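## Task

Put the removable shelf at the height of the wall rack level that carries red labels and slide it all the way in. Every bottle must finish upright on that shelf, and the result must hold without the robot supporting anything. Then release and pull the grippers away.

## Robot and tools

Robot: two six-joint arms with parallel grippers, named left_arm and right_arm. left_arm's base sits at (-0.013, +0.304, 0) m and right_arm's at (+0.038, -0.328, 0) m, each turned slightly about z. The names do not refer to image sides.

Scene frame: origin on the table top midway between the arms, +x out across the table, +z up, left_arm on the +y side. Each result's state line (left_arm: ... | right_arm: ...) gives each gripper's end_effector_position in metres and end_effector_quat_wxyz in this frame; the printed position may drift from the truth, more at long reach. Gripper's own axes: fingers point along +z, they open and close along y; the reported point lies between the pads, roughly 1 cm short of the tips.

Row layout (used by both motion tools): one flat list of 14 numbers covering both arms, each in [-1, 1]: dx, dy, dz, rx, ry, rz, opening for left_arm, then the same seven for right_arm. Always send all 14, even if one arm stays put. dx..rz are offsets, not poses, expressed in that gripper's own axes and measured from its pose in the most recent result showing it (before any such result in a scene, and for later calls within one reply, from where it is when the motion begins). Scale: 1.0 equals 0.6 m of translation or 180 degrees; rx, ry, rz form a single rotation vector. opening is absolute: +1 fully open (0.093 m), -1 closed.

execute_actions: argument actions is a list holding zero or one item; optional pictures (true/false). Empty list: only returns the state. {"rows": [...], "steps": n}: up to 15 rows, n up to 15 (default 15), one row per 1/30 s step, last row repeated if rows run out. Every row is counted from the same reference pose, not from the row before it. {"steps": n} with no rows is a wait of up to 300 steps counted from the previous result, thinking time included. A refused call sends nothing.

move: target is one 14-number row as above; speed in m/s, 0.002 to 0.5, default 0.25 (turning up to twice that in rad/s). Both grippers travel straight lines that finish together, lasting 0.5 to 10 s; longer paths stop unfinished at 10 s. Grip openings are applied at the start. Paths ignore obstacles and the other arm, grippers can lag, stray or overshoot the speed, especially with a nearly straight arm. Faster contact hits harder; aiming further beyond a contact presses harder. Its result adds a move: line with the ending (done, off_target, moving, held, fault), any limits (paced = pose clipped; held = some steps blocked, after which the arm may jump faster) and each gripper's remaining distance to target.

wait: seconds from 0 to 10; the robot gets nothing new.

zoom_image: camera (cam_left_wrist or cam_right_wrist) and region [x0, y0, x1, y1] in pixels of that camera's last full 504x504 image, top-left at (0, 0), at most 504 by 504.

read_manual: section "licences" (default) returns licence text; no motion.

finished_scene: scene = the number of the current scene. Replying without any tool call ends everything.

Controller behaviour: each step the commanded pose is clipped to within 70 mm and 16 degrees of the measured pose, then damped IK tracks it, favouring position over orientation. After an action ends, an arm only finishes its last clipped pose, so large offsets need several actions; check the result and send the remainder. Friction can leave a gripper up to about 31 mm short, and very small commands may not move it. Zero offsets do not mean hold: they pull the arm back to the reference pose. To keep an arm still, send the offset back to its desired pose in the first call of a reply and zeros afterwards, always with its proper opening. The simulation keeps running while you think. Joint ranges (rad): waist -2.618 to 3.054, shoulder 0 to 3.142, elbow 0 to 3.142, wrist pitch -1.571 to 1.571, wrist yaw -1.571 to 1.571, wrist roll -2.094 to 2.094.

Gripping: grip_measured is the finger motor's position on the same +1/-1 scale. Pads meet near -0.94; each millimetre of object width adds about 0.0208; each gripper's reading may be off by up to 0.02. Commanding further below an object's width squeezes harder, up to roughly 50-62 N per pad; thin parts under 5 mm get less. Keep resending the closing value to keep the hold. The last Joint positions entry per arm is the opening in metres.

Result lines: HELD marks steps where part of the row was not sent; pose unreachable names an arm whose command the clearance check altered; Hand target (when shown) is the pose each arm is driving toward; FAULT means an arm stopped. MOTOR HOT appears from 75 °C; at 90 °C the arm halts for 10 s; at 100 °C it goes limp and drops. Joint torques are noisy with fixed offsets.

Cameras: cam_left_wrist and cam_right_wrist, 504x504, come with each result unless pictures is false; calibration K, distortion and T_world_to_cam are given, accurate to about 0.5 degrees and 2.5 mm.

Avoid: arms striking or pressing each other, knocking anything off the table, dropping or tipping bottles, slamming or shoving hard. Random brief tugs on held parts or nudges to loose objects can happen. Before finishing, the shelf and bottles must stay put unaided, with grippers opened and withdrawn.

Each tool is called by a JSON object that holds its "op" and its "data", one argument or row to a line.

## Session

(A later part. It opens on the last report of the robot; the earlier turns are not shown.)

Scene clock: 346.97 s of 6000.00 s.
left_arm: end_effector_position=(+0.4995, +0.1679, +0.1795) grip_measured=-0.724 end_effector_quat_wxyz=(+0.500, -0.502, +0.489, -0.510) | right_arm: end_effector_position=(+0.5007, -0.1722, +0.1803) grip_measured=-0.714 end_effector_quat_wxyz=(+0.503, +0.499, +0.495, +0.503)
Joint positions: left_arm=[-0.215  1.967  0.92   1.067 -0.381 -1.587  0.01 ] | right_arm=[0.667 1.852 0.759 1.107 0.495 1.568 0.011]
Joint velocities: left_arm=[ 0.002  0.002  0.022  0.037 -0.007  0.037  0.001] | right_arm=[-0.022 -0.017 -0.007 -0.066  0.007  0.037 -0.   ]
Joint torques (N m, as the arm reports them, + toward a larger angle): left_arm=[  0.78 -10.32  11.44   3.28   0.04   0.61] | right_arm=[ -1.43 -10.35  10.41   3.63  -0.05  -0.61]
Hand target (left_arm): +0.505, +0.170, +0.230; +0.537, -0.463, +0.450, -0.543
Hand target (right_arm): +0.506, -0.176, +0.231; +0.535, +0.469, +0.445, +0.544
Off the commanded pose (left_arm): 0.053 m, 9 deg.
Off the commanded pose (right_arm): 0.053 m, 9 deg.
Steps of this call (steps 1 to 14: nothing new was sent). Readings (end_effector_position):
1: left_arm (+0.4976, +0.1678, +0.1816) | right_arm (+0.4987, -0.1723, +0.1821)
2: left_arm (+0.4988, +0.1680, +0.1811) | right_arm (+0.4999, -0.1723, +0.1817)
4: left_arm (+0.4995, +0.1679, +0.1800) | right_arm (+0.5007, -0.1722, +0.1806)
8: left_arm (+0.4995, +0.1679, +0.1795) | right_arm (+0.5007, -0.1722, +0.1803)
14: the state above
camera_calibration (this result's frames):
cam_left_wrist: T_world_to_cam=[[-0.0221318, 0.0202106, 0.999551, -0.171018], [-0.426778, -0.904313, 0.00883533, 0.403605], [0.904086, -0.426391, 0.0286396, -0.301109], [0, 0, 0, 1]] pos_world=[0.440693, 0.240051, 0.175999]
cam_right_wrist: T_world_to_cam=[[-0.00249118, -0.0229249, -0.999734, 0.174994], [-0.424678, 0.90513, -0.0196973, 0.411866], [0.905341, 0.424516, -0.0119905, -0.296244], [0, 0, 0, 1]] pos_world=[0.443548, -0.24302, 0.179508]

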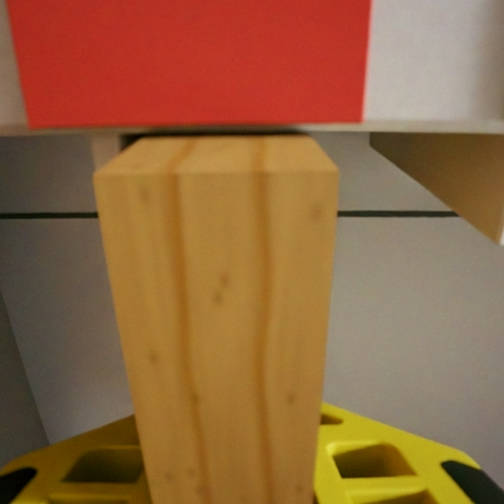

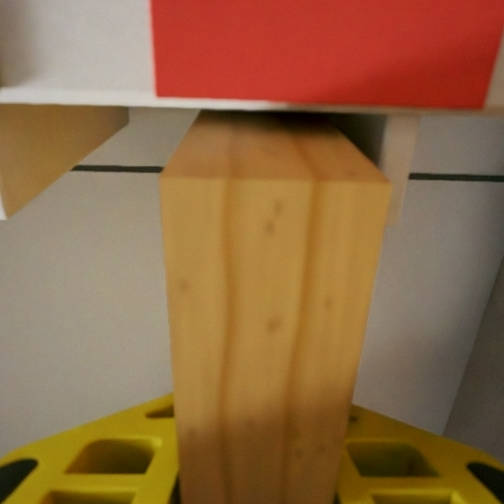

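{"op": "execute_actions", "data": {
  "actions": [
    {"rows": [[0,-0.0833,0.016,0.047,0,0,-0.92,-0.005,0.0835,0.0155,-0.0488,-0.002,0.009,-0.92],[0,-0.0825,0.019,0.047,0,0,-0.92,-0.005,0.0826,0.0185,-0.0488,-0.002,0.009,-0.92],[0,-0.0817,0.022,0.047,0,0,-0.92,-0.005,0.0817,0.0215,-0.0488,-0.002,0.009,-0.92],[0,-0.081,0.025,0.047,0,0,-0.92,-0.005,0.0808,0.0245,-0.0488,-0.002,0.009,-0.92],[0,-0.0802,0.028,0.047,0,0,-0.92,-0.005,0.0799,0.0275,-0.0488,-0.002,0.009,-0.92],[0,-0.0794,0.031,0.047,0,0,-0.92,-0.005,0.079,0.0305,-0.0488,-0.002,0.009,-0.92],[0,-0.0787,0.0335,0.047,0,0,-0.92,-0.005,0.0781,0.033,-0.0488,-0.002,0.009,-0.92],[0,-0.0779,0.036,0.047,0,0,-0.92,-0.005,0.0772,0.0355,-0.0488,-0.002,0.009,-0.92],[0,-0.0771,0.0385,0.047,0,0,-0.92,-0.005,0.0763,0.038,-0.0488,-0.002,0.009,-0.92],[0,-0.0764,0.041,0.047,0,0,-0.92,-0.005,0.0754,0.0405,-0.0488,-0.002,0.009,-0.92],[0,-0.0756,0.043,0.047,0,0,-0.92,-0.005,0.0745,0.0425,-0.0488,-0.002,0.009,-0.92],[0,-0.0748,0.045,0.047,0,0,-0.92,-0.005,0.0736,0.0445,-0.0488,-0.002,0.009,-0.92],[0,-0.0741,0.047,0.047,0,0,-0.92,-0.005,0.0727,0.0465,-0.0488,-0.002,0.009,-0.92],[0,-0.0733,0.049,0.047,0,0,-0.92,-0.005,0.0718,0.0485,-0.0488,-0.002,0.009,-0.92],[0,-0.0725,0.051,0.047,0,0,-0.92,-0.005,0.071,0.0505,-0.0488,-0.002,0.009,-0.92]], "steps": 15}
  ],
  "pictures": false
}}

{"op": "execute_actions", "data": {
  "actions": [
    {"steps": 14}
  ]
}}

Scene clock: 356.47 s of 6000.00 s.
left_arm: end_effector_position=(+0.5163, +0.1677, +0.1775) grip_measured=-0.724 end_effector_quat_wxyz=(+0.502, -0.501, +0.487, -0.510) | right_arm: end_effector_position=(+0.5183, -0.1727, +0.1763) grip_measured=-0.714 end_effector_quat_wxyz=(+0.502, +0.499, +0.493, +0.505)
Joint positions: left_arm=[-0.201  2.022  0.99   1.058 -0.369 -1.584  0.01 ] | right_arm=[0.641 1.913 0.82  1.11  0.469 1.572 0.011]
Joint velocities: left_arm=[ 0.012  0.139  0.168  0.007 -0.007 -0.022  0.   ] | right_arm=[-0.046  0.095  0.125 -0.022 -0.081 -0.037 -0.   ]
Joint torques (N m, as the arm reports them, + toward a larger angle): left_arm=[  0.81 -10.49  11.4    3.2    0.02   0.54] | right_arm=[ -1.46 -10.4   10.07   3.58  -0.02  -0.59]
Hand target (left_arm): +0.524, +0.170, +0.223; +0.536, -0.465, +0.450, -0.542
Hand target (right_arm): +0.526, -0.177, +0.223; +0.534, +0.470, +0.447, +0.542
Off the commanded pose (left_arm): 0.048 m, 8 deg.
Off the commanded pose (right_arm): 0.049 m, 9 deg.
Steps of this call (steps 1 to 90: nothing new was sent; then 6.00 s passed at rest; steps 91 to 105: all 15 steps of this action). Readings (end_effector_position):
91: left_arm (+0.4995, +0.1679, +0.1794) | right_arm (+0.5007, -0.1722, +0.1803)
92: left_arm (+0.4995, +0.1679, +0.1793) | right_arm (+0.5007, -0.1722, +0.1803)
94: left_arm (+0.4999, +0.1678, +0.1793) | right_arm (+0.5016, -0.1725, +0.1796)
98: left_arm (+0.5061, +0.1675, +0.1778) | right_arm (+0.5079, -0.1727, +0.1779)
105: the state above

Scene clock: 356.93 s of 6000.00 s.
left_arm: end_effector_position=(+0.5186, +0.1676, +0.1775) grip_measured=-0.724 end_effector_quat_wxyz=(+0.502, -0.500, +0.487, -0.511) | right_arm: end_effector_position=(+0.5204, -0.1726, +0.1763) grip_measured=-0.714 end_effector_quat_wxyz=(+0.503, +0.499, +0.492, +0.506)
Joint positions: left_arm=[-0.199  2.029  0.999  1.058 -0.366 -1.583  0.01 ] | right_arm=[0.639 1.92  0.828 1.113 0.466 1.572 0.011]
Joint velocities: left_arm=[-0.002  0.002  0.007 -0.037 -0.037 -0.051  0.002] | right_arm=[-0.022 -0.017  0.012 -0.095  0.022 -0.037 -0.   ]
Joint torques (N m, as the arm reports them, + toward a larger angle): left_arm=[  0.73 -10.39  11.35   3.2    0.06   0.52] | right_arm=[ -1.46 -10.43  10.19   3.59  -0.05  -0.59]
Hand target (left_arm): +0.524, +0.170, +0.223; +0.536, -0.464, +0.451, -0.542
Hand target (right_arm): +0.526, -0.177, +0.223; +0.534, +0.470, +0.447, +0.542
Off the commanded pose (left_arm): 0.047 m, 8 deg.
Off the commanded pose (right_arm): 0.048 m, 9 deg.
Steps of this call (steps 1 to 14: nothing new was sent). Readings (end_effector_position):
1: left_arm (+0.5175, +0.1677, +0.1774) | right_arm (+0.5194, -0.1726, +0.1762)
2: left_arm (+0.5181, +0.1677, +0.1773) | right_arm (+0.5201, -0.1726, +0.1762)
4: left_arm (+0.5186, +0.1676, +0.1775) | right_arm (+0.5204, -0.1726, +0.1763)
8: left_arm (+0.5186, +0.1676, +0.1775) | right_arm (+0.5204, -0.1726, +0.1763)
14: the state above
camera_calibration (this result's frames):
cam_left_wrist: T_world_to_cam=[[-0.0293903, 0.0187745, 0.999392, -0.164561], [-0.42502, -0.905173, 0.00450545, 0.411415], [0.904707, -0.424629, 0.0345828, -0.320081], [0, 0, 0, 1]] pos_world=[0.459603, 0.239576, 0.173676]
cam_right_wrist: T_world_to_cam=[[0.00354953, -0.0165886, -0.999856, 0.168972], [-0.425998, 0.904573, -0.0165201, 0.420573], [0.904717, 0.425996, -0.00385593, -0.314792], [0, 0, 0, 1]] pos_world=[0.463361, -0.243536, 0.174682]

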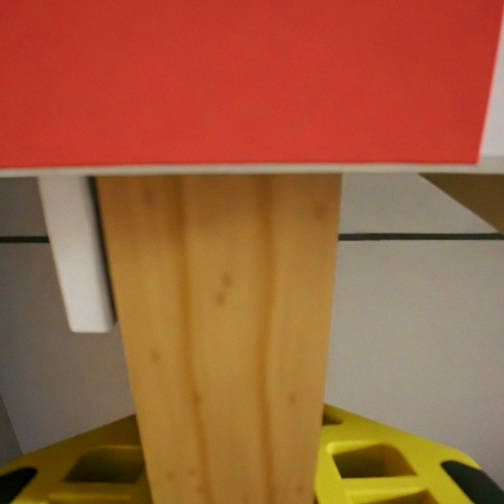

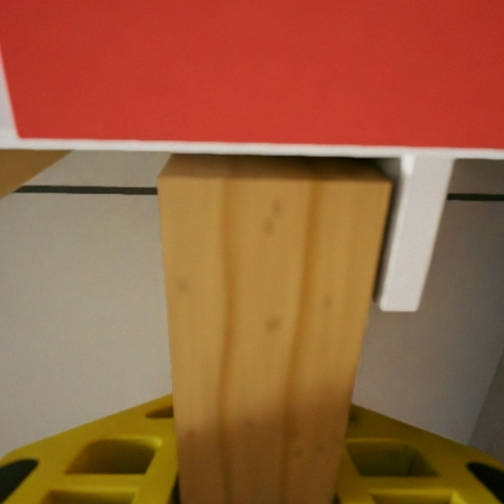

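{"op": "execute_actions", "data": {
  "actions": [
    {"rows": [[0,-0.072,0.013,0.043,0,0,-0.92,-0.004,0.074,0.013,-0.046,-0.002,0.008,-0.92],[0,-0.068,0.0145,0.0405,0,0,-0.92,-0.004,0.070,0.0145,-0.0435,-0.002,0.008,-0.92],[0,-0.064,0.016,0.038,0,0,-0.92,-0.004,0.066,0.016,-0.041,-0.002,0.008,-0.92],[0,-0.060,0.0175,0.0355,0,0,-0.92,-0.004,0.062,0.0175,-0.0385,-0.002,0.007,-0.92],[0,-0.056,0.019,0.033,0,0,-0.92,-0.004,0.058,0.019,-0.036,-0.002,0.007,-0.92],[0,-0.052,0.0205,0.0305,0,0,-0.92,-0.003,0.054,0.0205,-0.0335,-0.002,0.007,-0.92],[0,-0.048,0.022,0.028,0,0,-0.92,-0.003,0.050,0.022,-0.031,-0.002,0.006,-0.92],[0,-0.044,0.0235,0.0255,0,0,-0.92,-0.003,0.046,0.0235,-0.0285,-0.002,0.006,-0.92],[0,-0.040,0.025,0.023,0,0,-0.92,-0.003,0.042,0.025,-0.026,-0.002,0.006,-0.92],[0,-0.036,0.0265,0.0205,0,0,-0.92,-0.003,0.038,0.0265,-0.0235,-0.002,0.005,-0.92],[0,-0.032,0.028,0.018,0,0,-0.92,-0.002,0.034,0.028,-0.021,-0.002,0.005,-0.92],[0,-0.028,0.029,0.0155,0,0,-0.92,-0.002,0.030,0.029,-0.0185,-0.002,0.005,-0.92],[0,-0.024,0.030,0.013,0,0,-0.92,-0.002,0.027,0.030,-0.016,-0.002,0.004,-0.92],[0,-0.020,0.031,0.0105,0,0,-0.92,-0.002,0.024,0.031,-0.014,-0.002,0.004,-0.92],[0,-0.016,0.032,0.008,0,0,-0.92,-0.002,0.021,0.032,-0.012,-0.002,0.004,-0.92]], "steps": 15}
  ],
  "pictures": false
}}

{"op": "execute_actions", "data": {
  "actions": [
    {"steps": 14}
  ]
}}

Scene clock: 365.53 s of 6000.00 s.
left_arm: end_effector_position=(+0.5191, +0.1677, +0.1757) grip_measured=-0.724 end_effector_quat_wxyz=(+0.501, -0.502, +0.487, -0.510) | right_arm: end_effector_position=(+0.5210, -0.1728, +0.1750) grip_measured=-0.714 end_effector_quat_wxyz=(+0.503, +0.500, +0.490, +0.507)
Joint positions: left_arm=[-0.199  2.033  1.001  1.055 -0.368 -1.587  0.01 ] | right_arm=[0.639 1.929 0.829 1.124 0.468 1.574 0.011]
Joint velocities: left_arm=[ 0.007  0.007  0.002 -0.051 -0.022  0.022 -0.   ] | right_arm=[-0.012  0.002  0.017 -0.022 -0.037 -0.007  0.   ]
Joint torques (N m, as the arm reports them, + toward a larger angle): left_arm=[ 1.16 -7.83 13.62  2.09  0.12  0.21] | right_arm=[-2.09 -7.44 12.58  2.36 -0.16 -0.26]
Hand target (left_arm): +0.535, +0.169, +0.187; +0.509, -0.494, +0.480, -0.516
Hand target (right_arm): +0.537, -0.175, +0.189; +0.511, +0.494, +0.478, +0.517
Off the commanded pose (left_arm): 0.022 m, 2 deg.
Off the commanded pose (right_arm): 0.023 m, 2 deg.
Steps of this call (steps 1 to 90: nothing new was sent; then 5.10 s passed at rest; steps 91 to 105: all 15 steps of this action). Readings (end_effector_position):
91: left_arm (+0.5186, +0.1676, +0.1775) | right_arm (+0.5204, -0.1726, +0.1764)
92: left_arm (+0.5186, +0.1676, +0.1775) | right_arm (+0.5204, -0.1726, +0.1764)
94: left_arm (+0.5186, +0.1676, +0.1773) | right_arm (+0.5205, -0.1726, +0.1758)
98: left_arm (+0.5189, +0.1675, +0.1766) | right_arm (+0.5206, -0.1726, +0.1751)
105: the state above

Scene clock: 366.00 s of 6000.00 s.
left_arm: end_effector_position=(+0.5191, +0.1677, +0.1757) grip_measured=-0.724 end_effector_quat_wxyz=(+0.501, -0.503, +0.487, -0.510) | right_arm: end_effector_position=(+0.5210, -0.1728, +0.1749) grip_measured=-0.714 end_effector_quat_wxyz=(+0.503, +0.500, +0.490, +0.507)
Joint positions: left_arm=[-0.199  2.033  1.001  1.054 -0.368 -1.587  0.01 ] | right_arm=[0.639 1.929 0.829 1.123 0.468 1.574 0.011]
Joint velocities: left_arm=[-0.012  0.017  0.022  0.037 -0.022 -0.007 -0.001] | right_arm=[ 0.002 -0.012  0.002  0.007 -0.007  0.037 -0.   ]
Joint torques (N m, as the arm reports them, + toward a larger angle): left_arm=[ 1.14 -7.57 13.61  2.11  0.12  0.19] | right_arm=[-2.09 -7.43 12.6   2.35 -0.16 -0.25]
Hand target (left_arm): +0.535, +0.169, +0.187; +0.509, -0.494, +0.480, -0.516
Hand target (right_arm): +0.537, -0.175, +0.189; +0.511, +0.494, +0.478, +0.517
Off the commanded pose (left_arm): 0.022 m, 2 deg.
Off the commanded pose (right_arm): 0.023 m, 2 deg.
Steps of this call (steps 1 to 14: nothing new was sent). Readings (end_effector_position):
1: left_arm (+0.5191, +0.1677, +0.1757) | right_arm (+0.5210, -0.1728, +0.1749)
2: left_arm (+0.5191, +0.1677, +0.1757) | right_arm (+0.5210, -0.1728, +0.1749)
4: left_arm (+0.5191, +0.1677, +0.1757) | right_arm (+0.5210, -0.1728, +0.1749)
8: left_arm (+0.5191, +0.1677, +0.1757) | right_arm (+0.5210, -0.1728, +0.1749)
14: the state above
camera_calibration (this result's frames):
cam_left_wrist: T_world_to_cam=[[-0.0247991, 0.0212143, 0.999467, -0.165532], [-0.423352, -0.905923, 0.00872439, 0.410277], [0.905626, -0.42291, 0.0314472, -0.32066], [0, 0, 0, 1]] pos_world=[0.459985, 0.23958, 0.171948]
cam_right_wrist: T_world_to_cam=[[0.00622873, -0.0125183, -0.999902, 0.1669], [-0.423588, 0.905747, -0.0139782, 0.419443], [0.905834, 0.423633, 0.000339045, -0.317032], [0, 0, 0, 1]] pos_world=[0.46381, -0.243515, 0.172854]

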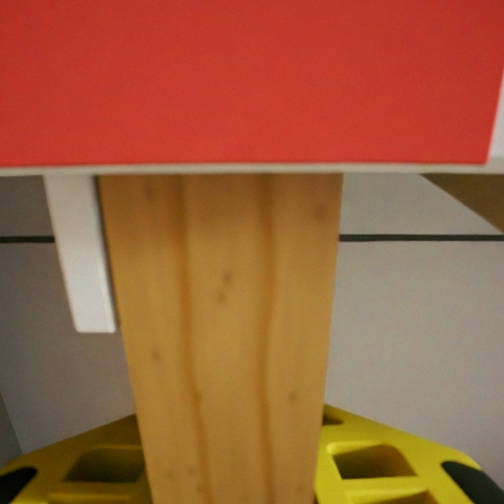

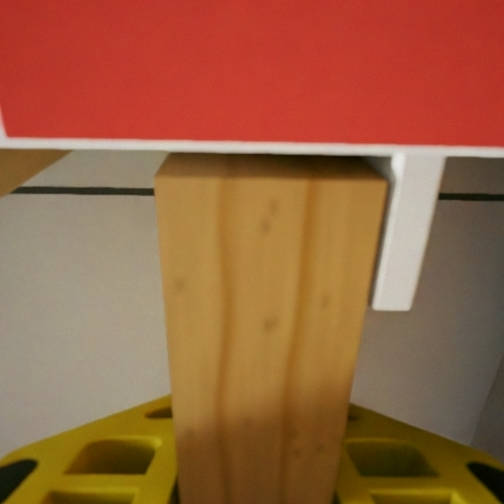

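{"op": "execute_actions", "data": {
  "actions": [
    {"rows": [[0,-0.015,0.022,0.006,0,0,-0.92,0,0.020,0.022,-0.010,0,0.003,-0.92],[0,-0.012,0.016,0.005,0,0,-0.92,0,0.018,0.016,-0.009,0,0.003,-0.92],[0,-0.009,0.010,0.004,0,0,-0.92,0,0.016,0.010,-0.008,0,0.003,-0.92],[0,-0.007,0.005,0.003,0,0,-0.92,0,0.014,0.005,-0.007,0,0.003,-0.92],[0,-0.005,0.002,0.002,0,0,-0.92,0,0.012,0.002,-0.006,0,0.003,-0.92],[0,-0.005,0,0.002,0,0,-0.8,0,0.012,0,-0.006,0,0.003,-0.8],[0,-0.005,0,0.002,0,0,-0.7,0,0.012,0,-0.006,0,0.003,-0.7],[0,-0.005,0,0.002,0,0,-0.62,0,0.012,0,-0.006,0,0.003,-0.62],[0,-0.005,0,0.002,0,0,-0.55,0,0.012,0,-0.006,0,0.003,-0.55],[0,-0.005,0,0.002,0,0,-0.45,0,0.012,0,-0.006,0,0.003,-0.45],[0,-0.005,0,0.002,0,0,-0.33,0,0.012,0,-0.006,0,0.003,-0.33],[0,-0.005,0,0.002,0,0,-0.2,0,0.012,0,-0.006,0,0.003,-0.2],[0,-0.005,0,0.002,0,0,-0.08,0,0.012,0,-0.006,0,0.003,-0.08],[0,-0.005,0,0.002,0,0,0.03,0,0.012,0,-0.006,0,0.003,0.03],[0,-0.005,0,0.002,0,0,0.12,0,0.012,0,-0.006,0,0.003,0.12]], "steps": 15}
  ]
}}

Scene clock: 371.17 s of 6000.00 s.
left_arm: end_effector_position=(+0.5190, +0.1677, +0.1753) grip_measured=+0.070 end_effector_quat_wxyz=(+0.501, -0.504, +0.486, -0.509) | right_arm: end_effector_position=(+0.5206, -0.1725, +0.1744) grip_measured=+0.071 end_effector_quat_wxyz=(+0.503, +0.500, +0.490, +0.507)
Joint positions: left_arm=[-0.2    2.033  1.001  1.053 -0.371 -1.589  0.049] | right_arm=[0.64  1.929 0.828 1.123 0.471 1.575 0.049]
Joint velocities: left_arm=[-0.002 -0.002  0.007 -0.037 -0.007 -0.051  0.1  ] | right_arm=[ 0.002  0.002 -0.002 -0.066  0.037 -0.007  0.098]
Joint torques (N m, as the arm reports them, + toward a larger angle): left_arm=[ -0.07 -10.1    7.35   2.29  -0.09   0.07] | right_arm=[ -0.46 -10.01   6.56   2.56  -0.02  -0.19]
Hand target (left_arm): +0.519, +0.168, +0.179; +0.503, -0.501, +0.485, -0.511
Hand target (right_arm): +0.521, -0.173, +0.182; +0.505, +0.497, +0.483, +0.514
Off the commanded pose (left_arm): 0.003 m, 0 deg.
Off the commanded pose (right_arm): 0.008 m, 1 deg.
Steps of this call (steps 1 to 90: nothing new was sent; then 1.67 s passed at rest; steps 91 to 105: all 15 steps of this action). Readings (end_effector_position):
91: left_arm (+0.5191, +0.1677, +0.1757) | right_arm (+0.5210, -0.1728, +0.1749)
92: left_arm (+0.5191, +0.1677, +0.1757) | right_arm (+0.5210, -0.1728, +0.1749)
94: left_arm (+0.5191, +0.1679, +0.1757) | right_arm (+0.5208, -0.1727, +0.1749)
98: left_arm (+0.5190, +0.1677, +0.1757) | right_arm (+0.5206, -0.1725, +0.1747)
105: the state above
camera_calibration (this result's frames):
cam_left_wrist: T_world_to_cam=[[-0.0234085, 0.0225912, 0.999471, -0.166133], [-0.421645, -0.906699, 0.0106189, 0.409187], [0.906459, -0.421174, 0.0307499, -0.321142], [0, 0, 0, 1]] pos_world=[0.459745, 0.239505, 0.171575]
cam_right_wrist: T_world_to_cam=[[0.00483052, -0.0120082, -0.999916, 0.167251], [-0.422591, 0.906228, -0.0129245, 0.418459], [0.906308, 0.422618, -0.000696981, -0.317038], [0, 0, 0, 1]] pos_world=[0.463363, -0.243225, 0.172425]

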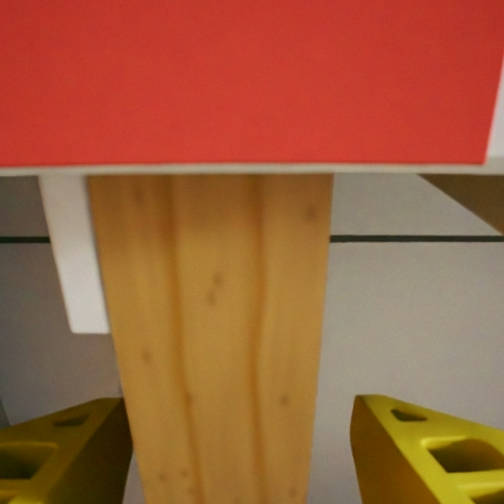

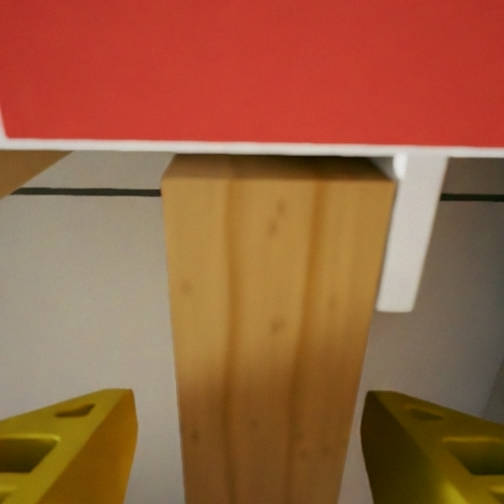

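Released. Now retract straight back and check the result.

{"op": "move", "data": {
  "target": [0, -0.01, -0.3, 0, 0, 0, 0.12, 0, 0.015, -0.3, 0, 0, 0, 0.12],
  "speed": 0.12
}}

Scene clock: 374.80 s of 6000.00 s.
left_arm: end_effector_position=(+0.3457, +0.1619, +0.1787) grip_measured=+0.117 end_effector_quat_wxyz=(+0.497, -0.505, +0.490, -0.508) | right_arm: end_effector_position=(+0.3448, -0.1704, +0.1811) grip_measured=+0.118 end_effector_quat_wxyz=(+0.499, +0.503, +0.490, +0.508)
Joint positions: left_arm=[-0.48   1.538  0.376  1.174 -0.645 -1.59   0.051] | right_arm=[1.031 1.415 0.278 1.159 0.86  1.575 0.051]
Joint velocities: left_arm=[ 0.012 -0.022 -0.007  0.007 -0.051  0.022  0.001] | right_arm=[-0.002  0.002 -0.002 -0.066  0.066 -0.037  0.   ]
Joint torques (N m, as the arm reports them, + toward a larger angle): left_arm=[-0.66 -6.45  4.41  2.22 -0.31  0.04] | right_arm=[ 0.49 -5.57  4.35  2.19  0.12 -0.17]
Hand target (left_arm): +0.339, +0.165, +0.180; +0.498, -0.507, +0.485, -0.510
Hand target (right_arm): +0.340, -0.173, +0.180; +0.500, +0.504, +0.489, +0.507
Off the commanded pose (left_arm): 0.008 m, 1 deg.
Off the commanded pose (right_arm): 0.005 m, 1 deg.
move: done
camera_calibration (this result's frames):
cam_left_wrist: T_world_to_cam=[[-0.0125432, 0.0226177, 0.999665, -0.177218], [-0.426728, -0.904254, 0.0151047, 0.331391], [0.904293, -0.426395, 0.0209939, -0.163262], [0, 0, 0, 1]] pos_world=[0.286828, 0.234056, 0.175581]
cam_right_wrist: T_world_to_cam=[[-0.000572384, -0.00561528, -0.999984, 0.177784], [-0.425138, 0.905115, -0.00483921, 0.341491], [0.905128, 0.425129, -0.00290534, -0.157344], [0, 0, 0, 1]] pos_world=[0.287699, -0.241199, 0.178977]

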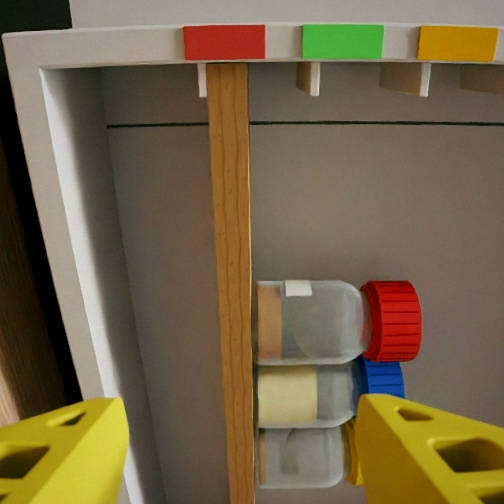

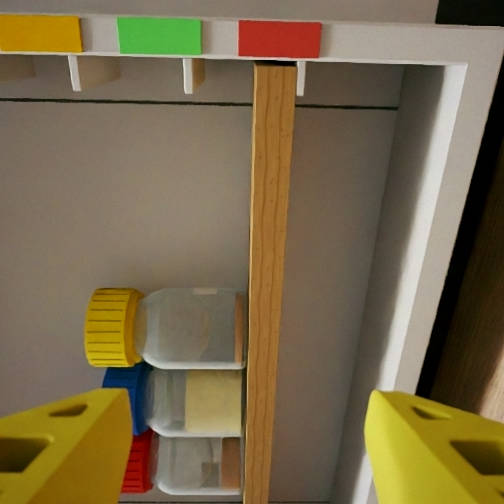

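The shelf rests on the red level, pushed fully in. All three bottles are standing on it and the arms are clear.

{"op": "finished_scene", "data": {
  "scene": 1
}}

The scene is finished: the task was done.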